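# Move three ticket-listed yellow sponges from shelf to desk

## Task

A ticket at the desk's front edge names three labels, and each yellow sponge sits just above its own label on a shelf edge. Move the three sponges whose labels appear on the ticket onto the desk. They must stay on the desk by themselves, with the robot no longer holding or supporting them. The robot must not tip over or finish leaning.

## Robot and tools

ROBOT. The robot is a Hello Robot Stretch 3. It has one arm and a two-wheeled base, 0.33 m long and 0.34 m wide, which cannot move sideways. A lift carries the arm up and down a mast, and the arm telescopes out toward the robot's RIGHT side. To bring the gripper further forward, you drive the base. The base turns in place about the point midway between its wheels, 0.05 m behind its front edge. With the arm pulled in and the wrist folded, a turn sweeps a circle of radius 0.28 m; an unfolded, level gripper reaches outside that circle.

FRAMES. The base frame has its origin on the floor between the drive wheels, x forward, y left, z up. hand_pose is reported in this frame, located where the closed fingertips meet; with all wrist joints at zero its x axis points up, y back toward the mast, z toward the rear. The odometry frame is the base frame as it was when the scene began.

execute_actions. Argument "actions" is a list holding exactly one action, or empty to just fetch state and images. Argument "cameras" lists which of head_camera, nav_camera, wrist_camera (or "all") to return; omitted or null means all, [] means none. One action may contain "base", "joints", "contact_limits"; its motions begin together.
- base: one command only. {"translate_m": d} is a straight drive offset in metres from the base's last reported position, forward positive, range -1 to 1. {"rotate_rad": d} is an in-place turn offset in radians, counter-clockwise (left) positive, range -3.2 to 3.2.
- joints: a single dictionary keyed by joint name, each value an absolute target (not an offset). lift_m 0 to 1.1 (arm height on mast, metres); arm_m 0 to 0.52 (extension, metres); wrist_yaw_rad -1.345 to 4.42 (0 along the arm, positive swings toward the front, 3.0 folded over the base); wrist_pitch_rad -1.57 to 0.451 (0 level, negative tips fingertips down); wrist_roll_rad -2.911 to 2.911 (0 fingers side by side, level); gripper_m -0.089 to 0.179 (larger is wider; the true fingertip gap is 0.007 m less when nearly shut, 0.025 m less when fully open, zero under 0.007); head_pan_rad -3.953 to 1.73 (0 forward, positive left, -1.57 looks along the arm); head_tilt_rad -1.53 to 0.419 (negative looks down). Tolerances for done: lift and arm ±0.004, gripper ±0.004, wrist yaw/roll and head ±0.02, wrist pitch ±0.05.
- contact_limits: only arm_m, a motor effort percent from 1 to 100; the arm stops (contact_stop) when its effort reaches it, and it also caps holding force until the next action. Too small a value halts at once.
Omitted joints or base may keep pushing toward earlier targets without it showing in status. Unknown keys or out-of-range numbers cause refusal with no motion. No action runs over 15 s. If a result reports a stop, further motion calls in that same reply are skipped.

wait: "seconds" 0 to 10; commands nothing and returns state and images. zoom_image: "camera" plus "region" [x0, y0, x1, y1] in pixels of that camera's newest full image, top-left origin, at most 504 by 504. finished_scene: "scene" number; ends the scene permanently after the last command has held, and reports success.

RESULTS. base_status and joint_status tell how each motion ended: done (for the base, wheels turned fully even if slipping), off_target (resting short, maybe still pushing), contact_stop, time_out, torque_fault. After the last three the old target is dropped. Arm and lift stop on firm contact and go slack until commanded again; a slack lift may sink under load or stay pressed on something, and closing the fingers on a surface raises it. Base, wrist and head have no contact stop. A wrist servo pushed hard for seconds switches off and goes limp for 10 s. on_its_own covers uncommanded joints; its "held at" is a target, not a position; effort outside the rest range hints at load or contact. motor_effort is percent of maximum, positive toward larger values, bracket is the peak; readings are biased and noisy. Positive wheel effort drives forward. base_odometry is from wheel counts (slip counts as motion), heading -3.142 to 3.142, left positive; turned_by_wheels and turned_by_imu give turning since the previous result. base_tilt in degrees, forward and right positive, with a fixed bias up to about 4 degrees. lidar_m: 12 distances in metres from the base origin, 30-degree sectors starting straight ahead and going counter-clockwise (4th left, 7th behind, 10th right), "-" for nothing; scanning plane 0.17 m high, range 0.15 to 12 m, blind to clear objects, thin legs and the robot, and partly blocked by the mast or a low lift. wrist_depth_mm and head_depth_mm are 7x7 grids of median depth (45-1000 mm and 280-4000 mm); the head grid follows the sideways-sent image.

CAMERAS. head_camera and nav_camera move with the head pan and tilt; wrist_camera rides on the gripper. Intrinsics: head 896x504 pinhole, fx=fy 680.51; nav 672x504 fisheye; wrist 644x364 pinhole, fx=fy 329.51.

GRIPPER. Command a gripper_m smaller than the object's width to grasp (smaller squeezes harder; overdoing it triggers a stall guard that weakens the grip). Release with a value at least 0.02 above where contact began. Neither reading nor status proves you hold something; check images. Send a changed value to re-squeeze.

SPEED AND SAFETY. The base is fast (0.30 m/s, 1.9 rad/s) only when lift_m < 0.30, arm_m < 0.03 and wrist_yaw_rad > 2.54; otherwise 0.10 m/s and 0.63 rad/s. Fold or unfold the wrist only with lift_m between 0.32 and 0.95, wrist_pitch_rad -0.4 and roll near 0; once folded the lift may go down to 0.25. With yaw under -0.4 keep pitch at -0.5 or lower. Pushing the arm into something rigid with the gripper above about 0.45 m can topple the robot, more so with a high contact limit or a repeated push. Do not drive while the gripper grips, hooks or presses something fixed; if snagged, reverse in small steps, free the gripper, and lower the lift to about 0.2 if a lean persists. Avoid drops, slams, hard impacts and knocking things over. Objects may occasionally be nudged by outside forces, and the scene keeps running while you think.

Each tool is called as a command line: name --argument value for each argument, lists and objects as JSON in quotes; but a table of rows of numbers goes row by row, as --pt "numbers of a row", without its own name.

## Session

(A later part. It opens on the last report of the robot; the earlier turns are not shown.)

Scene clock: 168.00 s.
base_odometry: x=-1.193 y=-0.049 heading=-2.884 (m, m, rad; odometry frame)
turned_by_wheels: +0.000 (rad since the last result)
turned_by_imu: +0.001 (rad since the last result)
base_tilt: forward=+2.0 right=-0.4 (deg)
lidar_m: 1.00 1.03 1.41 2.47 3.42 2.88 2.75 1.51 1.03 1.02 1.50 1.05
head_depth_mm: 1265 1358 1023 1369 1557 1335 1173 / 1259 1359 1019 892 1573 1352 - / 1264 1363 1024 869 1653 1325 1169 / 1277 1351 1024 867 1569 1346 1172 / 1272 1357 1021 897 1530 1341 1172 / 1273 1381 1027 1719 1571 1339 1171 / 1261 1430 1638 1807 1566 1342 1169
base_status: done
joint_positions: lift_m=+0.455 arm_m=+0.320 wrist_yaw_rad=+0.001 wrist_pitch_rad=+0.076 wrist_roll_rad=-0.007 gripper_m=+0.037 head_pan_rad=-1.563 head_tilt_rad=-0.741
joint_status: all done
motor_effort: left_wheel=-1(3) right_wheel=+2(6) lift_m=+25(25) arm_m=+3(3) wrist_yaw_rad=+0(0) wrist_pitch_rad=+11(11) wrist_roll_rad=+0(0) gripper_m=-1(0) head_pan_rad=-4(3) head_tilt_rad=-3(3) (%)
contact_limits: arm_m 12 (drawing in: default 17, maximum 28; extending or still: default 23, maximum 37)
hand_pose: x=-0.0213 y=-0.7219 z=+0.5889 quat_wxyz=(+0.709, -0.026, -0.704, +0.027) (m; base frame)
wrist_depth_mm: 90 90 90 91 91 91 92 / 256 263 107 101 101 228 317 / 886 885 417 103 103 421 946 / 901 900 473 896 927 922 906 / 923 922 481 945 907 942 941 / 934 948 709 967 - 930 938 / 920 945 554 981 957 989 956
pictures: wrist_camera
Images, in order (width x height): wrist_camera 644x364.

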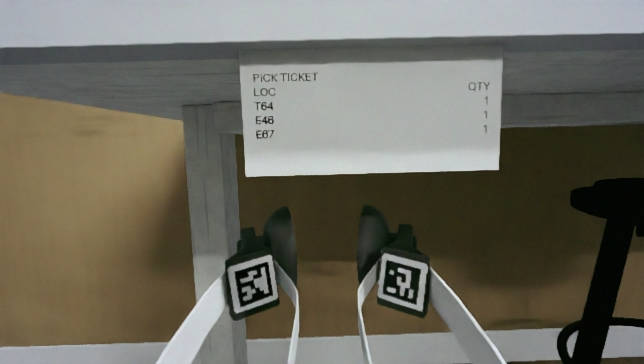

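execute_actions --actions '[{"base":{"translate_m":0.03},"joints":{"arm_m":0.355},"contact_limits":{"arm_m":12}}]' --cameras '["wrist_camera"]'

zoom_image --camera "wrist_camera" --region '[200,20,360,140]'

Scene clock: 179.77 s.
base_odometry: x=-1.222 y=-0.057 heading=-2.884 (m, m, rad; odometry frame)
turned_by_wheels: +0.000 (rad since the last result)
turned_by_imu: +0.000 (rad since the last result)
base_tilt: forward=+2.1 right=-0.3 (deg)
lidar_m: 0.97 1.00 1.37 2.46 3.43 2.90 2.77 1.53 1.05 1.02 1.45 1.02
head_depth_mm: 1264 1359 1017 1331 1557 1335 1167 / 1270 1351 1021 867 1565 1350 - / 1258 1357 1023 869 1638 1327 1171 / 1272 1350 1021 868 1531 1339 1169 / 1272 1365 1022 1416 1545 1342 1172 / 1260 1410 1100 1728 1569 1341 1174 / 1270 1430 1652 1818 1568 1339 1172
base_status: done
joint_positions: lift_m=+0.455 arm_m=+0.355 wrist_yaw_rad=+0.001 wrist_pitch_rad=+0.076 wrist_roll_rad=-0.007 gripper_m=+0.037 head_pan_rad=-1.563 head_tilt_rad=-0.741
joint_status: all done
motor_effort: left_wheel=-1(4) right_wheel=+2(6) lift_m=+25(25) arm_m=+2(6) wrist_yaw_rad=-1(1) wrist_pitch_rad=+11(11) wrist_roll_rad=+0(0) gripper_m=+0(0) head_pan_rad=-4(4) head_tilt_rad=-3(3) (%)
contact_limits: arm_m 12 (drawing in: default 17, maximum 28; extending or still: default 23, maximum 37)
hand_pose: x=-0.0213 y=-0.7570 z=+0.5889 quat_wxyz=(+0.709, -0.026, -0.704, +0.027) (m; base frame)
wrist_depth_mm: 160 150 153 74 65 66 66 / 256 262 274 245 66 67 67 / 839 849 414 413 68 68 68 / 886 881 450 880 69 69 69 / 905 882 440 891 888 902 899 / 896 904 910 907 - 892 914 / 913 908 445 918 923 939 939
pictures: wrist_camera
Images, in order (width x height): wrist_camera 644x364.

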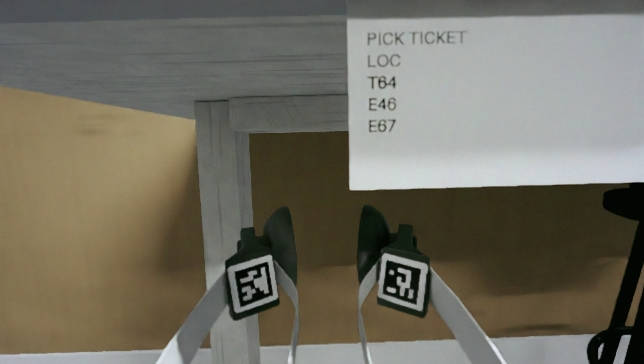

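Region (200, 20, 360, 140) of wrist_camera's 644x364 image, scaled by 3.150; it fills the top 378 rows of this view, and the rest is white.

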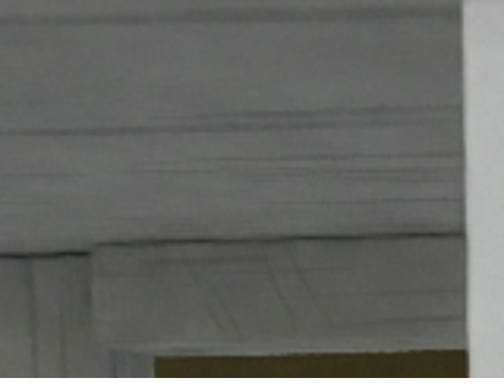

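execute_actions --actions '[{"joints":{"arm_m":0.0,"wrist_pitch_rad":-0.4}}]' --cameras '[]'

execute_actions --actions '[{"joints":{"wrist_yaw_rad":3.0}}]' --cameras '[]'

execute_actions --actions '[{"base":{"rotate_rad":1.571},"joints":{"lift_m":0.27,"head_pan_rad":0,"head_tilt_rad":-0.4}}]' --cameras '[]'

execute_actions --actions '[{"base":{"translate_m":1.0}}]' --cameras '[]'

execute_actions --actions '[{"base":{"translate_m":0.6}}]' --cameras '["head_camera","nav_camera"]'

Scene clock: 208.47 s.
base_odometry: x=-1.222 y=-0.057 heading=-2.884 (m, m, rad; odometry frame)
turned_by_wheels: +0.000 (rad since the last result)
turned_by_imu: +0.001 (rad since the last result)
base_tilt: forward=+2.0 right=-0.4 (deg)
lidar_m: 0.97 1.00 1.37 2.46 3.42 2.91 2.78 1.52 1.05 1.02 1.45 1.02
head_depth_mm: 1265 1357 1022 1330 1559 1337 1165 / 1267 1346 1015 866 1571 1337 1168 / 1265 1356 1022 869 1570 1351 1190 / 1263 1362 1019 870 1549 1340 1189 / 1261 1355 1023 1428 1551 1341 1168 / 1266 1405 1103 1722 1558 1343 1173 / 1262 1433 1653 1825 1573 1347 1175
base_status: not commanded
joint_positions: lift_m=+0.455 arm_m=+0.001 wrist_yaw_rad=+0.001 wrist_pitch_rad=-0.416 wrist_roll_rad=-0.007 gripper_m=+0.037 head_pan_rad=-1.563 head_tilt_rad=-0.741
joint_status: all done
motor_effort: left_wheel=-1(1) right_wheel=+2(2) lift_m=+25(25) arm_m=-3(7) wrist_yaw_rad=-1(1) wrist_pitch_rad=+7(10) wrist_roll_rad=+0(0) gripper_m=+0(0) head_pan_rad=-3(3) head_tilt_rad=-3(3) (%)
hand_pose: x=-0.0214 y=-0.3707 z=+0.4680 quat_wxyz=(+0.694, +0.147, -0.689, -0.146) (m; base frame)
wrist_depth_mm: - - - - - - - / - - - - - - - / - - - - - - - / - - - - - - 973 / 880 895 867 852 881 852 833 / 747 744 765 720 - 726 695 / 636 624 626 628 609 616 608
pictures: none
No camera images: the call's "cameras" was empty. Leave "cameras" out to get every camera's image.

Scene clock: 210.97 s.
base_odometry: x=-1.222 y=-0.057 heading=-2.884 (m, m, rad; odometry frame)
turned_by_wheels: +0.000 (rad since the last result)
turned_by_imu: +0.000 (rad since the last result)
base_tilt: forward=+2.0 right=-0.4 (deg)
lidar_m: 0.97 1.00 1.37 2.46 3.41 2.91 2.77 1.53 1.05 1.02 1.45 1.02
head_depth_mm: 1271 1355 1018 1342 1558 1330 1168 / 1272 1350 1024 867 1565 1331 1173 / 1266 1352 1024 868 1555 1338 1165 / 1270 1360 1025 870 1537 1343 1174 / 1268 1355 1018 1418 1563 1346 1178 / 1254 1411 1108 1731 1557 1339 1170 / 1261 1440 1663 1818 1568 1344 1176
base_status: not commanded
joint_positions: lift_m=+0.455 arm_m=+0.001 wrist_yaw_rad=+2.998 wrist_pitch_rad=-0.416 wrist_roll_rad=-0.007 gripper_m=+0.037 head_pan_rad=-1.563 head_tilt_rad=-0.741
joint_status: all done
motor_effort: left_wheel=-1(1) right_wheel=+2(2) lift_m=+25(25) arm_m=-3(3) wrist_yaw_rad=+2(2) wrist_pitch_rad=+7(7) wrist_roll_rad=+0(0) gripper_m=+0(0) head_pan_rad=-4(3) head_tilt_rad=-3(3) (%)
hand_pose: x=+0.0109 y=+0.0764 z=+0.4680 quat_wxyz=(+0.195, +0.698, +0.097, +0.682) (m; base frame)
wrist_depth_mm: - - - - - - 1000 / - - - - - - - / - - - - - - - / - - - - - - 970 / 888 858 - 860 882 840 819 / 734 732 - 722 - 720 712 / 649 641 - 622 617 613 602
pictures: none
No camera images: the call's "cameras" was empty. Leave "cameras" out to get every camera's image.

Scene clock: 214.13 s.
base_odometry: x=-1.222 y=-0.057 heading=-1.313 (m, m, rad; odometry frame)
turned_by_wheels: +1.571 (rad since the last result)
turned_by_imu: +1.579 (rad since the last result)
base_tilt: forward=+2.1 right=-0.4 (deg)
lidar_m: 2.45 3.38 2.90 2.78 1.52 1.05 1.02 1.45 1.02 0.97 1.01 1.38
head_depth_mm: 2823 2981 2980 2654 2246 1728 1407 / 2869 3101 3301 2708 2232 1719 1401 / 2816 3099 3195 3135 2239 1725 1393 / 2842 3000 3261 3204 2267 1720 1403 / 2819 3028 3240 3180 2219 1721 1402 / 2877 3062 3281 3158 2224 1724 1390 / 2858 3054 3329 3189 2243 1716 1393
base_status: done
joint_positions: lift_m=+0.270 arm_m=+0.001 wrist_yaw_rad=+2.999 wrist_pitch_rad=-0.416 wrist_roll_rad=-0.007 gripper_m=+0.037 head_pan_rad=-0.007 head_tilt_rad=-0.408
joint_status: all done
motor_effort: left_wheel=-2(5) right_wheel=+2(9) lift_m=+20(22) arm_m=-3(3) wrist_yaw_rad=+1(2) wrist_pitch_rad=+8(8) wrist_roll_rad=+0(0) gripper_m=+0(0) head_pan_rad=+5(51) head_tilt_rad=+3(18) (%)
hand_pose: x=+0.0107 y=+0.0763 z=+0.2832 quat_wxyz=(+0.195, +0.698, +0.097, +0.682) (m; base frame)
wrist_depth_mm: - - - - - - - / - - - - - - - / 985 - 921 936 903 889 869 / 740 748 730 699 695 696 688 / 589 602 - 577 594 581 569 / 505 514 - - - 478 485 / 451 - - - 420 417 415
pictures: none
No camera images: the call's "cameras" was empty. Leave "cameras" out to get every camera's image.

Scene clock: 219.07 s.
base_odometry: x=-0.968 y=-1.024 heading=-1.313 (m, m, rad; odometry frame)
turned_by_wheels: +0.000 (rad since the last result)
turned_by_imu: +0.006 (rad since the last result)
base_tilt: forward=+2.0 right=-0.4 (deg)
lidar_m: 2.03 2.39 2.92 2.80 2.89 1.94 2.02 1.38 1.01 0.97 1.00 1.36
head_depth_mm: 1972 2139 2313 2387 1661 1714 1406 / 1900 2070 2261 2443 2139 1727 1402 / 1974 2075 2262 2451 2233 1721 1392 / 1929 2074 2240 2427 2245 1727 1406 / 1941 2060 2276 2413 2238 1740 1404 / 1930 2106 2242 2461 2205 1726 1402 / 1968 2126 2300 2485 2226 1710 1405
base_status: done
joint_positions: lift_m=+0.270 arm_m=+0.001 wrist_yaw_rad=+2.999 wrist_pitch_rad=-0.416 wrist_roll_rad=-0.007 gripper_m=+0.037 head_pan_rad=-0.007 head_tilt_rad=-0.408
joint_status: not commanded
motor_effort: left_wheel=-2(5) right_wheel=+2(9) lift_m=+20(20) arm_m=-3(3) wrist_yaw_rad=+1(2) wrist_pitch_rad=+8(8) wrist_roll_rad=+0(0) gripper_m=+0(0) head_pan_rad=+4(5) head_tilt_rad=+3(3) (%)
hand_pose: x=+0.0107 y=+0.0763 z=+0.2832 quat_wxyz=(+0.195, +0.698, +0.097, +0.682) (m; base frame)
wrist_depth_mm: - - - - - - - / - - - - - - - / 958 - 936 924 879 884 882 / 733 748 729 723 707 685 676 / 603 591 - 579 595 579 563 / 503 506 - - - 483 478 / 453 - - - 423 415 416
pictures: none
No camera images: the call's "cameras" was empty. Leave "cameras" out to get every camera's image.

Scene clock: 222.70 s.
base_odometry: x=-0.815 y=-1.604 heading=-1.314 (m, m, rad; odometry frame)
turned_by_wheels: +0.000 (rad since the last result)
turned_by_imu: +0.004 (rad since the last result)
base_tilt: forward=+2.0 right=-0.3 (deg)
lidar_m: 1.45 1.45 2.06 2.81 2.90 2.79 2.62 1.39 1.00 0.96 1.00 0.95
head_depth_mm: 1326 1435 1641 1823 1973 1621 1411 / 1421 1523 1625 1680 1856 1730 1408 / 1418 1540 1641 1724 1905 1729 1405 / 1425 1522 1651 1728 1911 1727 1405 / 1408 1518 1636 1724 1893 1723 1410 / 1406 1501 1580 1642 1882 1734 1398 / 1316 1526 1667 1827 1990 1705 1404
base_status: done
joint_positions: lift_m=+0.270 arm_m=+0.001 wrist_yaw_rad=+2.999 wrist_pitch_rad=-0.416 wrist_roll_rad=-0.007 gripper_m=+0.037 head_pan_rad=-0.007 head_tilt_rad=-0.407
joint_status: not commanded
motor_effort: left_wheel=-1(6) right_wheel=+2(8) lift_m=+20(20) arm_m=-3(3) wrist_yaw_rad=+2(1) wrist_pitch_rad=+8(8) wrist_roll_rad=+0(0) gripper_m=+0(1) head_pan_rad=+4(6) head_tilt_rad=+3(3) (%)
hand_pose: x=+0.0106 y=+0.0763 z=+0.2832 quat_wxyz=(+0.195, +0.698, +0.097, +0.682) (m; base frame)
wrist_depth_mm: - - - - - - - / - - - - - - - / 968 - 941 940 911 882 879 / 732 728 718 719 712 700 701 / 592 593 - 588 604 562 565 / 504 507 - - - 484 484 / 450 - - - 424 425 413
pictures: head_camera (sideways: a quarter turn clockwise sets it upright), nav_camera (sideways: a quarter turn counterclockwise sets it upright)
Images, in order (width x height): head_camera 896x504, nav_camera 672x504.

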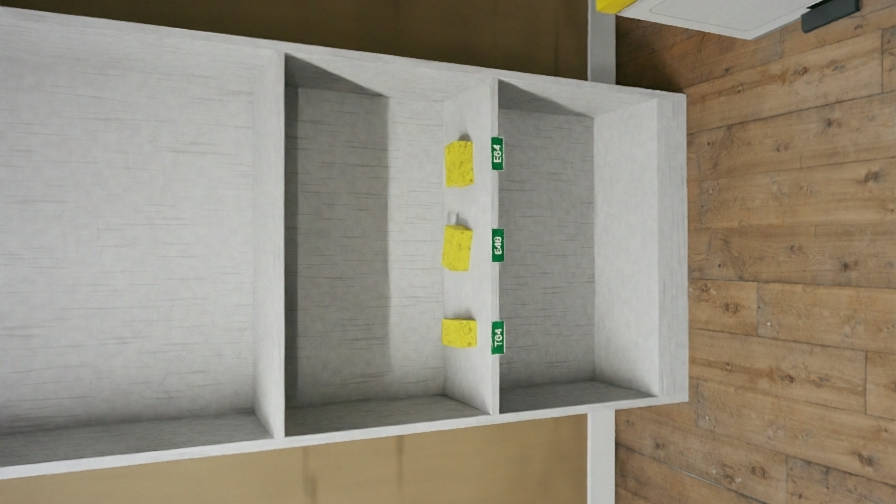

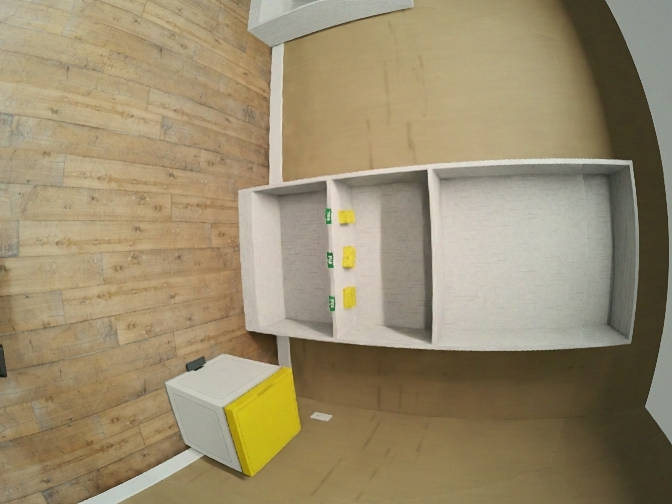

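zoom_image --camera "head_camera" --region '[430,120,530,370]'

Region (430, 120, 530, 370) of head_camera's 896x504 image, scaled by 2.016, with more detail than that image has; it fills the left 202 columns of this view, and the rest is white.

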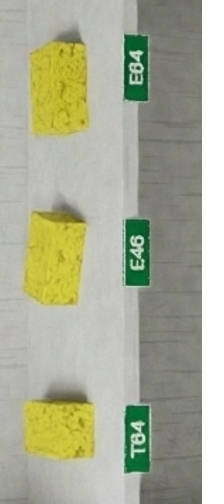

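execute_actions --actions '[{"base":{"translate_m":0.83}}]' --cameras '[]'

execute_actions --actions '[{"base":{"rotate_rad":1.565},"joints":{"lift_m":0.5,"head_pan_rad":-1.57,"head_tilt_rad":-0.8}}]' --cameras '["head_camera","nav_camera"]'

Scene clock: 252.10 s.
base_odometry: x=-0.604 y=-2.407 heading=-1.314 (m, m, rad; odometry frame)
turned_by_wheels: +0.000 (rad since the last result)
turned_by_imu: +0.006 (rad since the last result)
base_tilt: forward=+2.0 right=-0.4 (deg)
lidar_m: 0.83 0.67 1.23 2.37 2.91 3.66 3.33 1.36 0.99 0.52 0.53 0.70
head_depth_mm: 685 734 787 662 948 956 818 / 683 736 785 660 944 953 844 / 684 735 784 661 948 958 842 / 683 733 784 663 945 893 818 / 682 736 785 659 940 952 843 / 682 732 781 660 939 898 820 / 680 731 781 658 940 955 842
base_status: done
joint_positions: lift_m=+0.270 arm_m=+0.001 wrist_yaw_rad=+2.999 wrist_pitch_rad=-0.416 wrist_roll_rad=-0.007 gripper_m=+0.037 head_pan_rad=-0.007 head_tilt_rad=-0.407
joint_status: not commanded
motor_effort: left_wheel=-2(6) right_wheel=+2(10) lift_m=+20(20) arm_m=-3(3) wrist_yaw_rad=+1(1) wrist_pitch_rad=+8(8) wrist_roll_rad=+0(0) gripper_m=+0(0) head_pan_rad=+4(4) head_tilt_rad=+3(3) (%)
hand_pose: x=+0.0106 y=+0.0763 z=+0.2832 quat_wxyz=(+0.195, +0.698, +0.097, +0.682) (m; base frame)
wrist_depth_mm: - - - - - - 928 / - - - - - - 926 / 963 - 950 919 915 893 862 / 729 735 731 727 691 691 617 / 604 601 - 583 608 573 569 / 503 509 - - - 484 484 / 446 - - - 423 420 412
pictures: none
No camera images: the call's "cameras" was empty. Leave "cameras" out to get every camera's image.

Scene clock: 255.40 s.
base_odometry: x=-0.604 y=-2.407 heading=+0.251 (m, m, rad; odometry frame)
turned_by_wheels: +1.565 (rad since the last result)
turned_by_imu: +1.574 (rad since the last result)
base_tilt: forward=+2.0 right=-0.4 (deg)
lidar_m: 2.36 2.93 3.67 3.45 1.37 0.99 0.52 0.53 0.70 0.84 0.67 1.23
head_depth_mm: 665 822 957 946 1221 1258 1148 / 664 821 957 933 1344 1256 1169 / 667 822 963 944 1331 1263 1167 / 668 823 962 930 1334 1256 1192 / 670 819 963 976 1334 1260 1148 / 671 824 963 934 1336 1264 1153 / 676 822 963 971 1089 1281 1160
base_status: done
joint_positions: lift_m=+0.500 arm_m=+0.001 wrist_yaw_rad=+2.999 wrist_pitch_rad=-0.417 wrist_roll_rad=-0.007 gripper_m=+0.037 head_pan_rad=-1.563 head_tilt_rad=-0.790
joint_status: all done
motor_effort: left_wheel=-2(7) right_wheel=+2(8) lift_m=+25(26) arm_m=-2(2) wrist_yaw_rad=+1(1) wrist_pitch_rad=+8(8) wrist_roll_rad=+0(0) gripper_m=+0(1) head_pan_rad=-4(53) head_tilt_rad=-3(18) (%)
hand_pose: x=+0.0106 y=+0.0762 z=+0.5128 quat_wxyz=(+0.195, +0.698, +0.098, +0.682) (m; base frame)
wrist_depth_mm: - - - - - - - / - - - - - - - / - - - - - - - / - - - - - - - / 946 932 - 932 936 911 883 / 797 808 - 770 - 749 769 / 690 688 - 679 664 656 654
pictures: head_camera (sideways: a quarter turn clockwise sets it upright), nav_camera (sideways: a quarter turn counterclockwise sets it upright)
Images, in order (width x height): head_camera 896x504, nav_camera 672x504.

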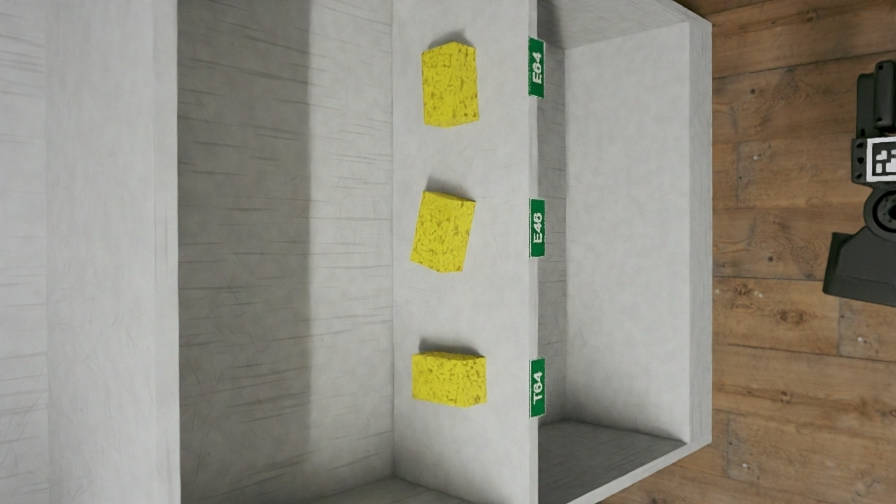

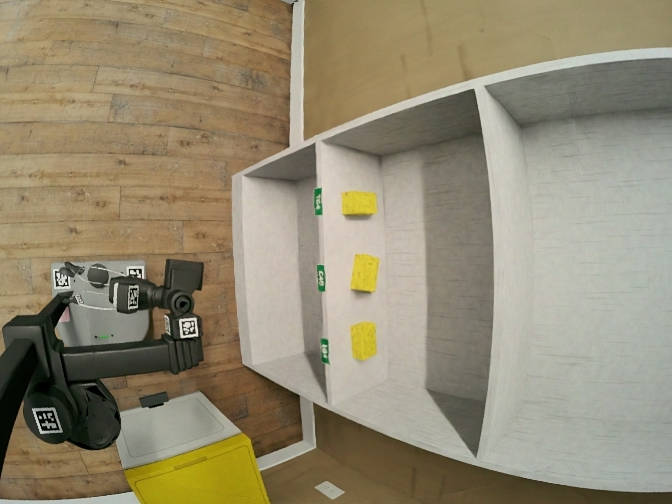

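execute_actions --actions '[{"base":{"translate_m":0.02},"joints":{"lift_m":0.56,"wrist_yaw_rad":0,"wrist_pitch_rad":-0.4,"gripper_m":0.17}}]' --cameras '[]'

execute_actions --actions '[{"joints":{"wrist_pitch_rad":-0.15}}]'

Scene clock: 272.20 s.
base_odometry: x=-0.585 y=-2.402 heading=+0.251 (m, m, rad; odometry frame)
turned_by_wheels: +0.000 (rad since the last result)
turned_by_imu: +0.001 (rad since the last result)
base_tilt: forward=+2.1 right=-0.3 (deg)
lidar_m: 2.34 2.89 3.63 3.46 1.39 1.01 0.54 0.55 0.71 0.83 0.66 1.24
head_depth_mm: 664 822 957 932 1287 1251 1172 / 666 819 958 931 1337 1259 1192 / 667 823 961 944 1342 1261 - / 668 818 959 947 1339 1254 1127 / 671 820 960 973 1349 1262 1151 / 673 820 959 955 1298 1262 1158 / 676 822 940 953 1065 1292 1156
base_status: done
joint_positions: lift_m=+0.560 arm_m=+0.001 wrist_yaw_rad=+0.002 wrist_pitch_rad=-0.417 wrist_roll_rad=-0.007 gripper_m=+0.170 head_pan_rad=-1.563 head_tilt_rad=-0.790
joint_status: all done
motor_effort: left_wheel=-2(3) right_wheel=+2(6) lift_m=+25(27) arm_m=-3(3) wrist_yaw_rad=-2(2) wrist_pitch_rad=+8(8) wrist_roll_rad=+0(0) gripper_m=-1(83) head_pan_rad=-4(3) head_tilt_rad=-3(3) (%)
hand_pose: x=-0.0211 y=-0.3706 z=+0.5728 quat_wxyz=(+0.695, +0.148, -0.689, -0.145) (m; base frame)
wrist_depth_mm: 458 513 528 406 520 389 447 / 394 373 376 361 359 350 342 / 419 343 635 642 650 630 474 / 451 675 704 714 737 700 476 / 471 715 794 810 790 809 481 / 850 749 743 730 719 707 819 / 728 622 632 628 618 628 704
pictures: none
No camera images: the call's "cameras" was empty. Leave "cameras" out to get every camera's image.

Scene clock: 273.13 s.
base_odometry: x=-0.585 y=-2.402 heading=+0.251 (m, m, rad; odometry frame)
turned_by_wheels: +0.000 (rad since the last result)
turned_by_imu: +0.000 (rad since the last result)
base_tilt: forward=+2.0 right=-0.4 (deg)
lidar_m: 2.35 2.90 3.64 3.61 1.39 1.01 0.54 0.55 0.71 0.83 0.66 1.24
head_depth_mm: 664 823 957 930 1283 1250 1171 / 665 820 963 930 1340 1258 1188 / 665 822 956 947 1333 1255 - / 669 824 960 948 1346 1260 1136 / 669 822 961 971 1340 1264 1152 / 672 823 953 951 1309 1261 1155 / 673 822 939 955 1073 1297 1159
base_status: not commanded
joint_positions: lift_m=+0.560 arm_m=+0.001 wrist_yaw_rad=+0.002 wrist_pitch_rad=-0.175 wrist_roll_rad=-0.007 gripper_m=+0.170 head_pan_rad=-1.563 head_tilt_rad=-0.790
joint_status: all done
motor_effort: left_wheel=-2(2) right_wheel=+2(2) lift_m=+25(25) arm_m=-3(3) wrist_yaw_rad=-2(2) wrist_pitch_rad=+11(11) wrist_roll_rad=+0(0) gripper_m=+0(0) head_pan_rad=-4(3) head_tilt_rad=-3(3) (%)
hand_pose: x=-0.0210 y=-0.3942 z=+0.6303 quat_wxyz=(+0.707, +0.063, -0.702, -0.061) (m; base frame)
wrist_depth_mm: 461 529 533 531 539 547 474 / 455 552 561 565 565 564 474 / 455 576 569 459 589 544 479 / 417 406 405 396 390 379 373 / 419 453 656 677 678 672 460 / 418 710 716 711 722 720 439 / 453 645 741 772 749 731 500
pictures: head_camera (sideways: a quarter turn clockwise sets it upright), nav_camera (sideways: a quarter turn counterclockwise sets it upright), wrist_camera
Images, in order (width x height): head_camera 896x504, nav_camera 672x504, wrist_camera 644x364.

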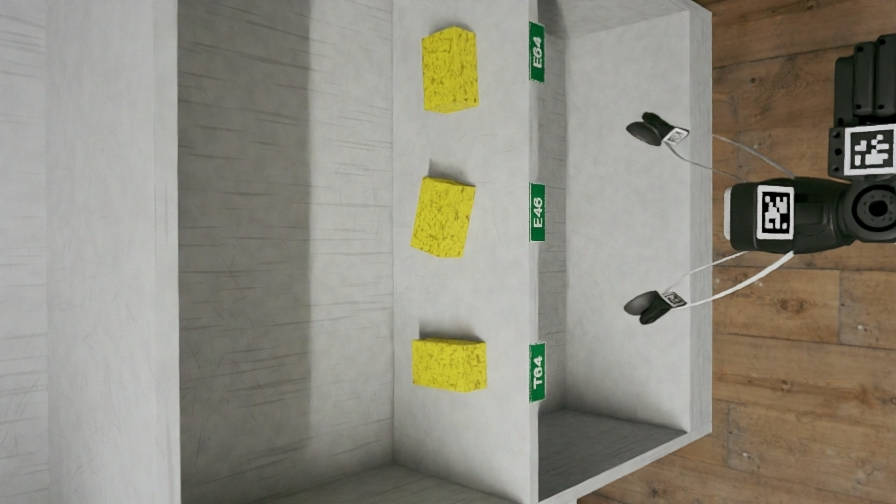

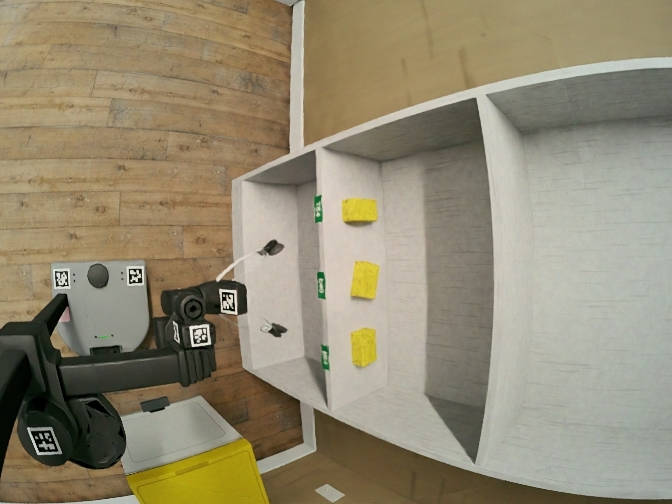

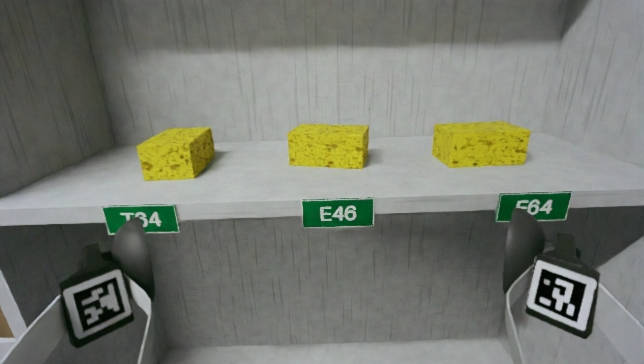

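execute_actions --actions '[{"joints":{"lift_m":0.595}}]' --cameras '[]'

execute_actions --actions '[{"joints":{"arm_m":0.18},"contact_limits":{"arm_m":14}}]' --cameras '["head_camera","wrist_camera"]'

Scene clock: 303.30 s.
base_odometry: x=-0.585 y=-2.402 heading=+0.251 (m, m, rad; odometry frame)
turned_by_wheels: +0.000 (rad since the last result)
turned_by_imu: +0.000 (rad since the last result)
base_tilt: forward=+2.0 right=-0.4 (deg)
lidar_m: 2.34 2.90 3.67 3.48 1.39 1.01 0.54 0.55 0.71 0.83 0.66 1.24
head_depth_mm: 663 821 960 932 1285 1261 1169 / 664 820 958 936 1333 1257 1197 / 665 822 960 946 1328 1264 - / 668 823 960 943 1336 1266 1156 / 669 821 957 974 1335 1261 1154 / 673 822 956 945 1314 1261 1152 / 675 824 942 952 1071 1288 1155
base_status: not commanded
joint_positions: lift_m=+0.595 arm_m=+0.001 wrist_yaw_rad=+0.002 wrist_pitch_rad=-0.173 wrist_roll_rad=-0.007 gripper_m=+0.170 head_pan_rad=-1.563 head_tilt_rad=-0.790
joint_status: all done
motor_effort: left_wheel=-1(2) right_wheel=+2(2) lift_m=+25(27) arm_m=-3(3) wrist_yaw_rad=-2(2) wrist_pitch_rad=+11(11) wrist_roll_rad=+0(0) gripper_m=+0(0) head_pan_rad=-3(4) head_tilt_rad=-3(3) (%)
hand_pose: x=-0.0211 y=-0.3943 z=+0.6657 quat_wxyz=(+0.707, +0.062, -0.702, -0.061) (m; base frame)
wrist_depth_mm: 463 530 535 535 540 542 465 / 454 564 563 567 571 568 477 / 456 586 592 589 593 590 484 / 446 464 471 446 456 437 442 / 392 376 379 371 392 375 379 / 422 705 708 723 710 732 439 / 451 651 778 780 771 759 501
pictures: none
No camera images: the call's "cameras" was empty. Leave "cameras" out to get every camera's image.

Scene clock: 305.87 s.
base_odometry: x=-0.585 y=-2.402 heading=+0.251 (m, m, rad; odometry frame)
turned_by_wheels: +0.000 (rad since the last result)
turned_by_imu: +0.000 (rad since the last result)
base_tilt: forward=+2.0 right=-0.3 (deg)
lidar_m: 2.35 2.90 3.67 3.60 1.39 1.01 0.54 0.55 0.71 0.83 0.66 1.24
head_depth_mm: 663 820 954 929 1282 1250 1171 / 664 823 956 943 1338 - 1153 / 665 824 957 945 1336 1257 1150 / 668 820 959 946 1344 1263 1156 / 668 820 962 977 1336 1267 1154 / 674 826 963 953 1308 1259 1154 / 676 825 939 952 1066 1284 1152
base_status: not commanded
joint_positions: lift_m=+0.595 arm_m=+0.180 wrist_yaw_rad=+0.001 wrist_pitch_rad=-0.173 wrist_roll_rad=-0.007 gripper_m=+0.170 head_pan_rad=-1.563 head_tilt_rad=-0.790
joint_status: all done
motor_effort: left_wheel=-2(2) right_wheel=+2(2) lift_m=+25(25) arm_m=+3(2) wrist_yaw_rad=-1(2) wrist_pitch_rad=+11(10) wrist_roll_rad=+0(0) gripper_m=+0(0) head_pan_rad=-3(3) head_tilt_rad=-3(3) (%)
contact_limits: arm_m 14 (drawing in: default 17, maximum 28; extending or still: default 23, maximum 37)
hand_pose: x=-0.0213 y=-0.5729 z=+0.6657 quat_wxyz=(+0.707, +0.062, -0.702, -0.061) (m; base frame)
wrist_depth_mm: 366 369 369 368 370 371 375 / 385 386 383 388 389 393 394 / 405 405 410 412 409 419 420 / 435 428 432 429 430 439 433 / 328 319 360 281 328 309 268 / 250 276 275 272 269 265 269 / - 218 224 223 219 218 209
pictures: head_camera (sideways: a quarter turn clockwise sets it upright), wrist_camera
Images, in order (width x height): head_camera 896x504, wrist_camera 644x364.

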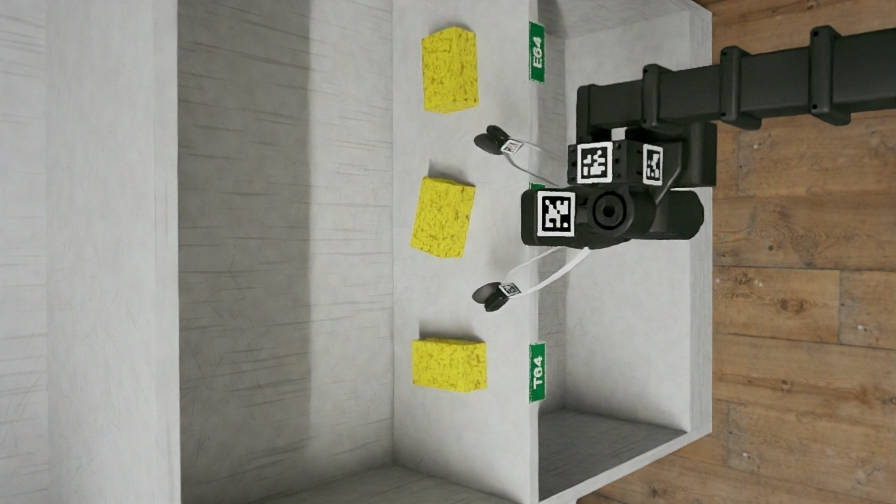

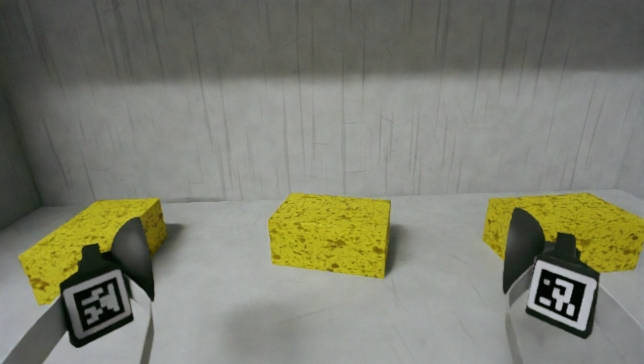

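execute_actions --actions '[{"joints":{"arm_m":0.29,"lift_m":0.585},"contact_limits":{"arm_m":14}}]' --cameras '["head_camera","wrist_camera"]'

Scene clock: 317.33 s.
base_odometry: x=-0.585 y=-2.402 heading=+0.251 (m, m, rad; odometry frame)
turned_by_wheels: +0.000 (rad since the last result)
turned_by_imu: +0.001 (rad since the last result)
base_tilt: forward=+2.0 right=-0.4 (deg)
lidar_m: 2.35 2.90 3.65 3.48 1.39 1.01 0.54 0.55 0.71 0.83 0.66 1.23
head_depth_mm: 662 819 960 930 1273 1259 1151 / 663 818 955 945 1334 - 1141 / 663 821 956 1020 1323 1264 1148 / 667 824 961 1001 1335 1258 1156 / 669 824 960 962 1343 1259 1154 / 672 821 957 951 1305 1255 1154 / 676 824 937 953 1074 1290 1157
base_status: not commanded
joint_positions: lift_m=+0.585 arm_m=+0.290 wrist_yaw_rad=+0.001 wrist_pitch_rad=-0.173 wrist_roll_rad=-0.007 gripper_m=+0.170 head_pan_rad=-1.563 head_tilt_rad=-0.790
joint_status: all done
motor_effort: left_wheel=-2(1) right_wheel=+2(2) lift_m=+20(20) arm_m=+3(6) wrist_yaw_rad=-1(1) wrist_pitch_rad=+11(11) wrist_roll_rad=+0(0) gripper_m=+0(0) head_pan_rad=-2(4) head_tilt_rad=-3(4) (%)
contact_limits: arm_m 14 (drawing in: default 17, maximum 28; extending or still: default 23, maximum 37)
hand_pose: x=-0.0213 y=-0.6829 z=+0.6560 quat_wxyz=(+0.707, +0.062, -0.702, -0.061) (m; base frame)
wrist_depth_mm: 266 265 269 268 269 270 272 / 279 281 280 282 284 289 287 / 294 295 296 299 299 302 303 / 316 315 319 317 319 321 322 / 327 327 326 329 324 327 316 / 206 261 248 186 203 250 185 / - 206 197 173 164 206 191
pictures: head_camera (sideways: a quarter turn clockwise sets it upright), wrist_camera
Images, in order (width x height): head_camera 896x504, wrist_camera 644x364.

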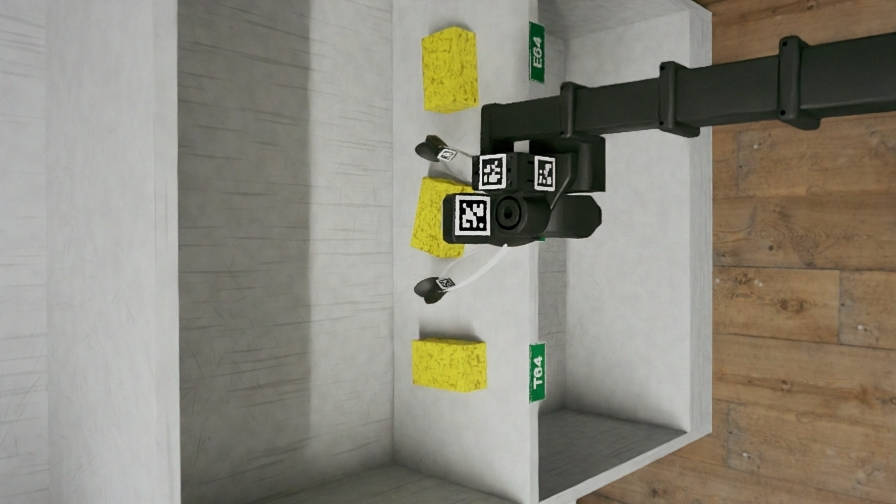

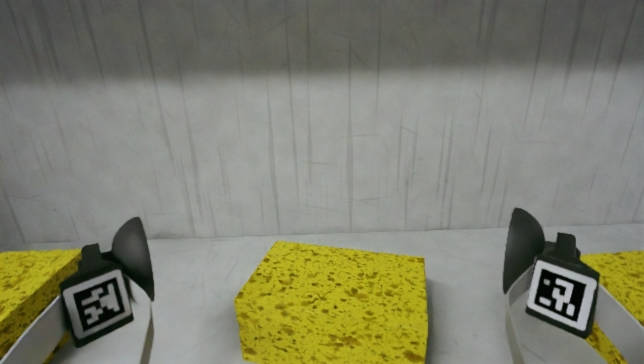

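execute_actions --actions '[{"joints":{"lift_m":0.56}}]' --cameras '["head_camera","wrist_camera"]'

Scene clock: 326.47 s.
base_odometry: x=-0.585 y=-2.402 heading=+0.251 (m, m, rad; odometry frame)
turned_by_wheels: +0.000 (rad since the last result)
turned_by_imu: +0.000 (rad since the last result)
base_tilt: forward=+2.1 right=-0.3 (deg)
lidar_m: 2.34 2.90 3.64 3.50 1.39 1.01 0.54 0.55 0.71 0.83 0.66 1.24
head_depth_mm: 663 820 956 929 1285 1258 1150 / 665 823 960 941 1330 - 1133 / 664 823 962 965 - 1256 1150 / 667 820 960 973 1337 1258 1157 / 669 821 964 964 1333 1255 1150 / 670 822 960 953 1306 1262 1154 / 674 823 939 952 1076 1286 1154
base_status: not commanded
joint_positions: lift_m=+0.560 arm_m=+0.290 wrist_yaw_rad=+0.001 wrist_pitch_rad=-0.173 wrist_roll_rad=-0.007 gripper_m=+0.170 head_pan_rad=-1.563 head_tilt_rad=-0.790
joint_status: all done
motor_effort: left_wheel=-1(2) right_wheel=+2(2) lift_m=+20(20) arm_m=+3(3) wrist_yaw_rad=-1(1) wrist_pitch_rad=+11(11) wrist_roll_rad=+0(0) gripper_m=+0(0) head_pan_rad=-4(4) head_tilt_rad=-3(3) (%)
hand_pose: x=-0.0213 y=-0.6829 z=+0.6310 quat_wxyz=(+0.707, +0.062, -0.702, -0.061) (m; base frame)
wrist_depth_mm: 263 267 265 269 270 270 273 / 281 280 280 286 282 284 287 / 292 295 298 299 300 302 304 / 314 315 316 316 317 319 323 / 218 300 269 190 200 281 193 / 199 222 202 162 155 212 174 / - 175 179 170 163 175 166
pictures: head_camera (sideways: a quarter turn clockwise sets it upright), wrist_camera
Images, in order (width x height): head_camera 896x504, wrist_camera 644x364.

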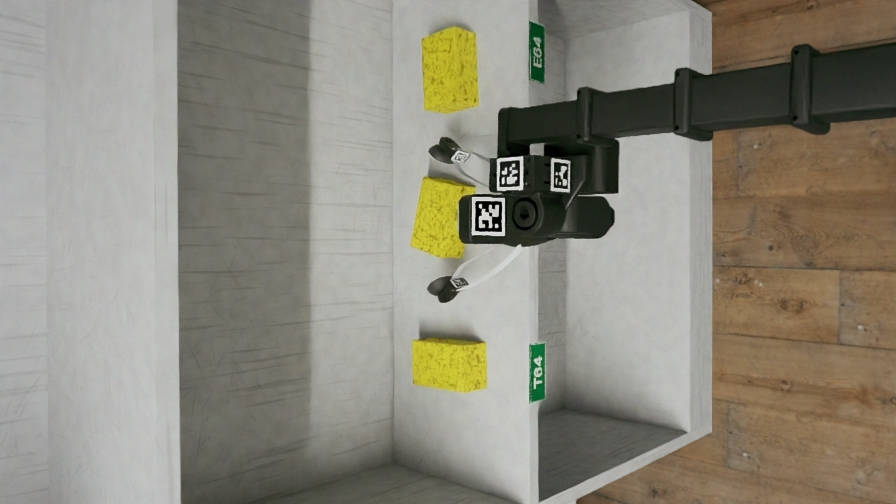

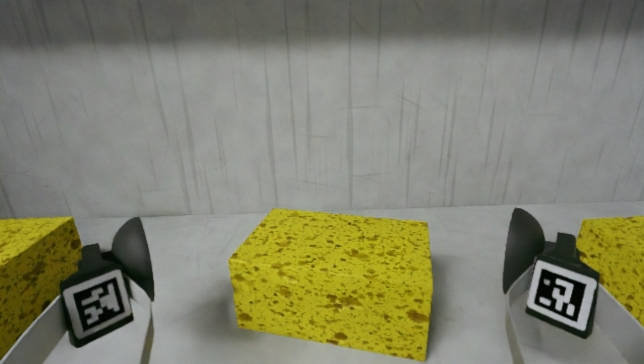

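execute_actions --actions '[{"joints":{"gripper_m":0.05}}]' --cameras '["head_camera","wrist_camera"]'

Scene clock: 333.97 s.
base_odometry: x=-0.585 y=-2.402 heading=+0.251 (m, m, rad; odometry frame)
turned_by_wheels: +0.000 (rad since the last result)
turned_by_imu: +0.001 (rad since the last result)
base_tilt: forward=+2.0 right=-0.3 (deg)
lidar_m: 2.35 2.90 3.63 3.47 1.39 1.01 0.54 0.55 0.71 0.83 0.66 1.24
head_depth_mm: 663 821 955 933 1274 1254 1156 / 665 823 958 943 1323 - 1125 / 665 823 962 999 - 1261 1146 / 667 819 961 959 1340 1261 1159 / 667 824 960 972 1334 1253 1153 / 671 823 959 947 1305 1266 1156 / 674 820 942 954 1068 1282 1158
base_status: not commanded
joint_positions: lift_m=+0.560 arm_m=+0.290 wrist_yaw_rad=+0.000 wrist_pitch_rad=-0.170 wrist_roll_rad=-0.007 gripper_m=+0.050 head_pan_rad=-1.563 head_tilt_rad=-0.790
joint_status: all done
motor_effort: left_wheel=-2(2) right_wheel=+2(2) lift_m=+20(19) arm_m=+3(2) wrist_yaw_rad=+0(0) wrist_pitch_rad=+9(10) wrist_roll_rad=+0(0) gripper_m=+0(90) head_pan_rad=-4(4) head_tilt_rad=-3(3) (%)
hand_pose: x=-0.0215 y=-0.6831 z=+0.6317 quat_wxyz=(+0.707, +0.061, -0.702, -0.060) (m; base frame)
wrist_depth_mm: 266 266 266 270 269 274 272 / 281 281 281 283 283 287 289 / 296 296 298 302 301 302 301 / 314 313 308 317 318 320 322 / 219 291 273 221 292 275 199 / 207 222 - 219 - 214 190 / 182 182 180 178 178 175 172
pictures: head_camera (sideways: a quarter turn clockwise sets it upright), wrist_camera
Images, in order (width x height): head_camera 896x504, wrist_camera 644x364.

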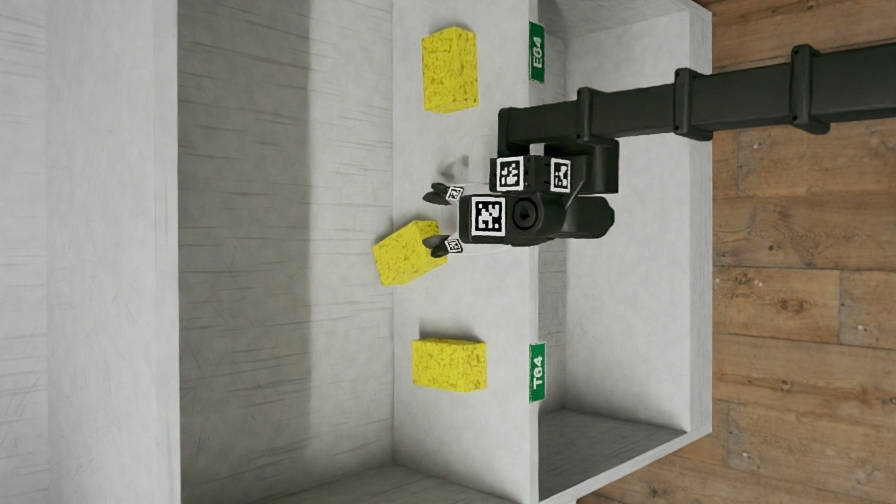

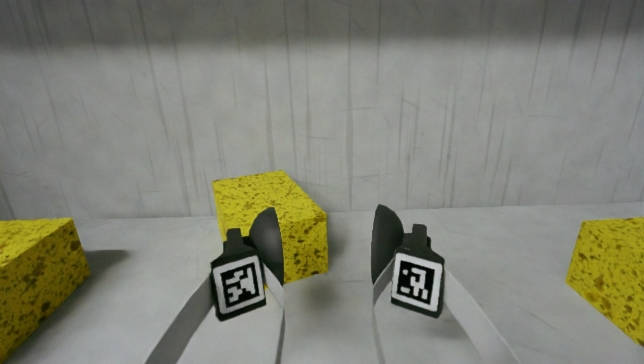

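execute_actions --actions '[{"joints":{"arm_m":0.2}}]' --cameras '[]'

execute_actions --actions '[{"base":{"translate_m":-0.06},"joints":{"wrist_yaw_rad":0.45,"gripper_m":0.15}}]' --cameras '["head_camera","wrist_camera"]'

Scene clock: 353.57 s.
base_odometry: x=-0.585 y=-2.402 heading=+0.251 (m, m, rad; odometry frame)
turned_by_wheels: +0.000 (rad since the last result)
turned_by_imu: +0.001 (rad since the last result)
base_tilt: forward=+2.0 right=-0.3 (deg)
lidar_m: 2.34 2.90 3.67 3.49 1.39 1.01 0.54 0.55 0.71 0.83 0.66 1.24
head_depth_mm: 665 815 963 928 1287 1252 1146 / 665 817 958 929 1335 - 1155 / 665 819 958 968 1343 1261 1154 / 667 822 962 959 1342 1255 1159 / 669 822 961 974 1343 1257 1147 / 671 823 959 950 1306 1266 1151 / 676 823 939 954 1071 1279 1157
base_status: not commanded
joint_positions: lift_m=+0.560 arm_m=+0.200 wrist_yaw_rad=+0.000 wrist_pitch_rad=-0.170 wrist_roll_rad=-0.007 gripper_m=+0.050 head_pan_rad=-1.563 head_tilt_rad=-0.790
joint_status: all done
motor_effort: left_wheel=-2(1) right_wheel=+2(2) lift_m=+20(19) arm_m=-3(0) wrist_yaw_rad=+0(0) wrist_pitch_rad=+9(9) wrist_roll_rad=+0(0) gripper_m=+0(0) head_pan_rad=-4(3) head_tilt_rad=-3(3) (%)
hand_pose: x=-0.0215 y=-0.5938 z=+0.6317 quat_wxyz=(+0.707, +0.061, -0.702, -0.060) (m; base frame)
wrist_depth_mm: 347 346 349 352 352 354 359 / 365 363 368 368 371 375 375 / 385 389 391 388 387 395 395 / 398 388 362 328 389 332 255 / 219 273 307 284 294 262 239 / 223 224 - 221 - 214 212 / 184 183 180 179 177 175 173
pictures: none
No camera images: the call's "cameras" was empty. Leave "cameras" out to get every camera's image.

Scene clock: 355.60 s.
base_odometry: x=-0.643 y=-2.417 heading=+0.251 (m, m, rad; odometry frame)
turned_by_wheels: +0.000 (rad since the last result)
turned_by_imu: +0.000 (rad since the last result)
base_tilt: forward=+2.0 right=-0.4 (deg)
lidar_m: 2.41 2.95 3.65 3.50 1.31 0.95 0.48 0.49 0.68 0.84 0.69 1.24
head_depth_mm: 663 822 958 970 1180 1259 1145 / 666 823 960 923 1344 - 1153 / 667 824 962 972 1337 1257 1154 / 668 825 964 975 1086 1261 1150 / 670 823 958 962 1344 1256 1153 / 672 823 960 937 1336 1255 1152 / 675 821 962 974 1144 1266 1160
base_status: done
joint_positions: lift_m=+0.560 arm_m=+0.200 wrist_yaw_rad=+0.448 wrist_pitch_rad=-0.170 wrist_roll_rad=-0.007 gripper_m=+0.150 head_pan_rad=-1.563 head_tilt_rad=-0.790
joint_status: all done
motor_effort: left_wheel=-1(6) right_wheel=+2(5) lift_m=+19(20) arm_m=-4(3) wrist_yaw_rad=+2(4) wrist_pitch_rad=+9(9) wrist_roll_rad=+0(0) gripper_m=+0(83) head_pan_rad=-4(4) head_tilt_rad=-3(3) (%)
hand_pose: x=+0.0862 y=-0.5693 z=+0.6317 quat_wxyz=(+0.703, +0.215, -0.671, +0.098) (m; base frame)
wrist_depth_mm: 327 404 443 399 354 321 293 / 331 409 476 418 377 338 304 / 338 417 510 442 384 353 320 / 343 387 306 397 297 356 329 / 316 311 288 285 279 291 270 / 368 - 227 220 217 206 211 / 920 460 608 194 177 175 174
pictures: head_camera (sideways: a quarter turn clockwise sets it upright), wrist_camera
Images, in order (width x height): head_camera 896x504, wrist_camera 644x364.

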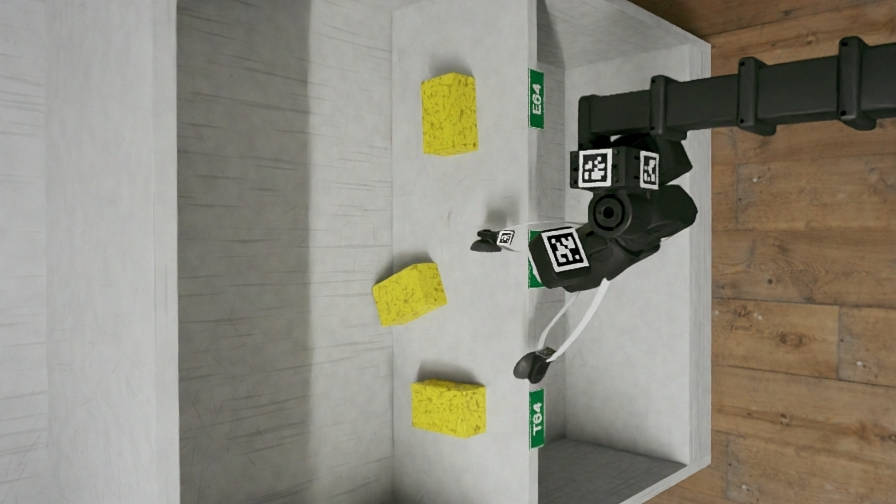

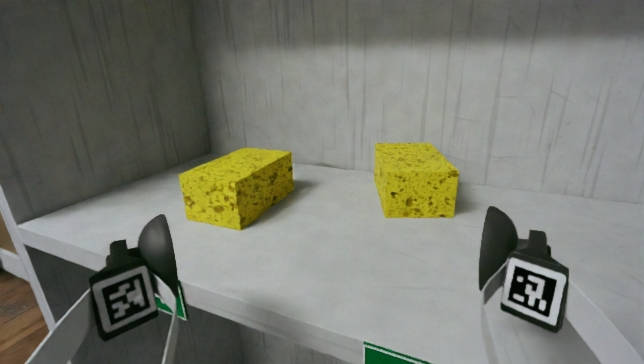

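execute_actions --actions '[{"joints":{"gripper_m":0.115,"lift_m":0.575}}]' --cameras '[]'

execute_actions --actions '[{"joints":{"arm_m":0.30},"contact_limits":{"arm_m":14}}]' --cameras '["head_camera","wrist_camera"]'

Scene clock: 365.87 s.
base_odometry: x=-0.643 y=-2.417 heading=+0.251 (m, m, rad; odometry frame)
turned_by_wheels: +0.000 (rad since the last result)
turned_by_imu: +0.000 (rad since the last result)
base_tilt: forward=+2.0 right=-0.4 (deg)
lidar_m: 2.41 2.95 3.67 3.50 1.31 0.95 0.48 0.49 0.68 0.83 0.70 1.24
head_depth_mm: 662 823 958 970 1178 1256 1166 / 663 824 964 925 1302 - 1159 / 666 822 959 970 1345 1262 1151 / 667 823 962 978 1304 1263 1152 / 670 824 959 965 1358 1258 1160 / 671 823 962 937 1336 1262 1152 / 676 821 965 978 1139 1261 1158
base_status: not commanded
joint_positions: lift_m=+0.575 arm_m=+0.200 wrist_yaw_rad=+0.448 wrist_pitch_rad=-0.170 wrist_roll_rad=-0.007 gripper_m=+0.115 head_pan_rad=-1.563 head_tilt_rad=-0.790
joint_status: all done
motor_effort: left_wheel=-2(1) right_wheel=+2(2) lift_m=+25(26) arm_m=-3(3) wrist_yaw_rad=+2(3) wrist_pitch_rad=+10(9) wrist_roll_rad=+0(0) gripper_m=-1(84) head_pan_rad=-3(4) head_tilt_rad=-3(3) (%)
hand_pose: x=+0.0862 y=-0.5693 z=+0.6464 quat_wxyz=(+0.703, +0.215, -0.671, +0.098) (m; base frame)
wrist_depth_mm: 326 397 447 395 358 321 293 / 331 411 476 420 375 334 307 / 338 419 495 443 389 356 321 / 342 414 329 440 332 367 333 / 327 325 297 311 304 318 300 / 367 276 244 243 237 - 233 / 902 467 552 203 196 193 192
pictures: none
No camera images: the call's "cameras" was empty. Leave "cameras" out to get every camera's image.

Scene clock: 367.83 s.
base_odometry: x=-0.643 y=-2.417 heading=+0.251 (m, m, rad; odometry frame)
turned_by_wheels: +0.000 (rad since the last result)
turned_by_imu: +0.000 (rad since the last result)
base_tilt: forward=+2.0 right=-0.3 (deg)
lidar_m: 2.41 2.95 3.66 3.48 1.31 0.95 0.48 0.49 0.68 0.84 0.70 1.24
head_depth_mm: 663 825 955 968 1177 1260 1146 / 662 821 964 929 1323 - 1144 / 665 823 962 994 1328 1251 1157 / 667 824 963 982 1333 1265 1155 / 670 825 962 972 1336 1270 1156 / 671 823 963 931 1335 1267 1160 / 673 823 964 971 1146 1259 1152
base_status: not commanded
joint_positions: lift_m=+0.575 arm_m=+0.300 wrist_yaw_rad=+0.449 wrist_pitch_rad=-0.170 wrist_roll_rad=-0.007 gripper_m=+0.115 head_pan_rad=-1.563 head_tilt_rad=-0.790
joint_status: all done
motor_effort: left_wheel=-1(3) right_wheel=+2(2) lift_m=+25(25) arm_m=+3(2) wrist_yaw_rad=+1(2) wrist_pitch_rad=+10(9) wrist_roll_rad=+0(0) gripper_m=+0(0) head_pan_rad=-3(4) head_tilt_rad=-3(3) (%)
contact_limits: arm_m 14 (drawing in: default 17, maximum 28; extending or still: default 23, maximum 37)
hand_pose: x=+0.0864 y=-0.6685 z=+0.6464 quat_wxyz=(+0.703, +0.215, -0.671, +0.099) (m; base frame)
wrist_depth_mm: 326 375 333 296 267 241 219 / 330 391 363 312 278 250 228 / 341 414 383 330 292 264 238 / 349 414 402 353 301 275 249 / 329 229 285 296 220 284 262 / 240 214 242 232 219 - 234 / 203 194 199 196 196 194 192
pictures: head_camera (sideways: a quarter turn clockwise sets it upright), wrist_camera
Images, in order (width x height): head_camera 896x504, wrist_camera 644x364.

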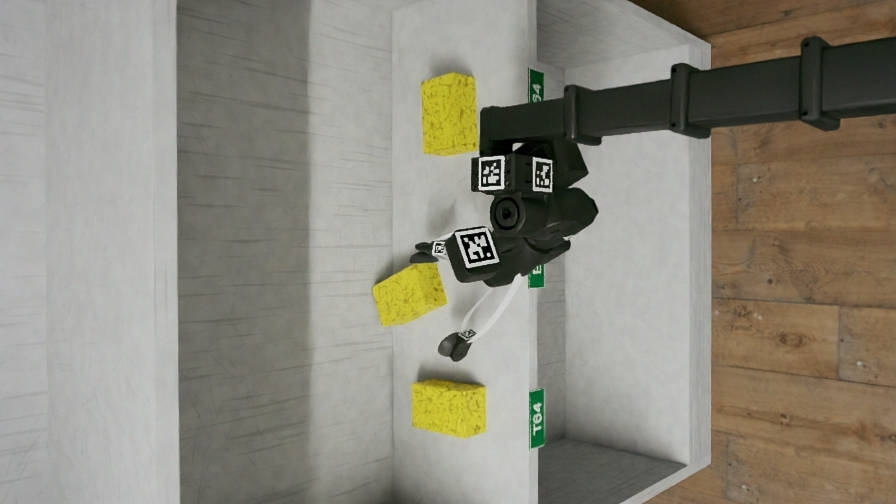

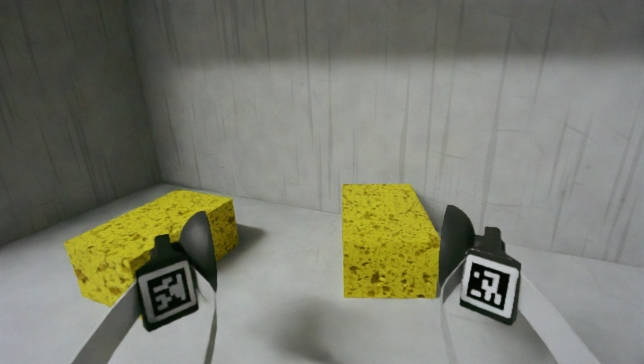

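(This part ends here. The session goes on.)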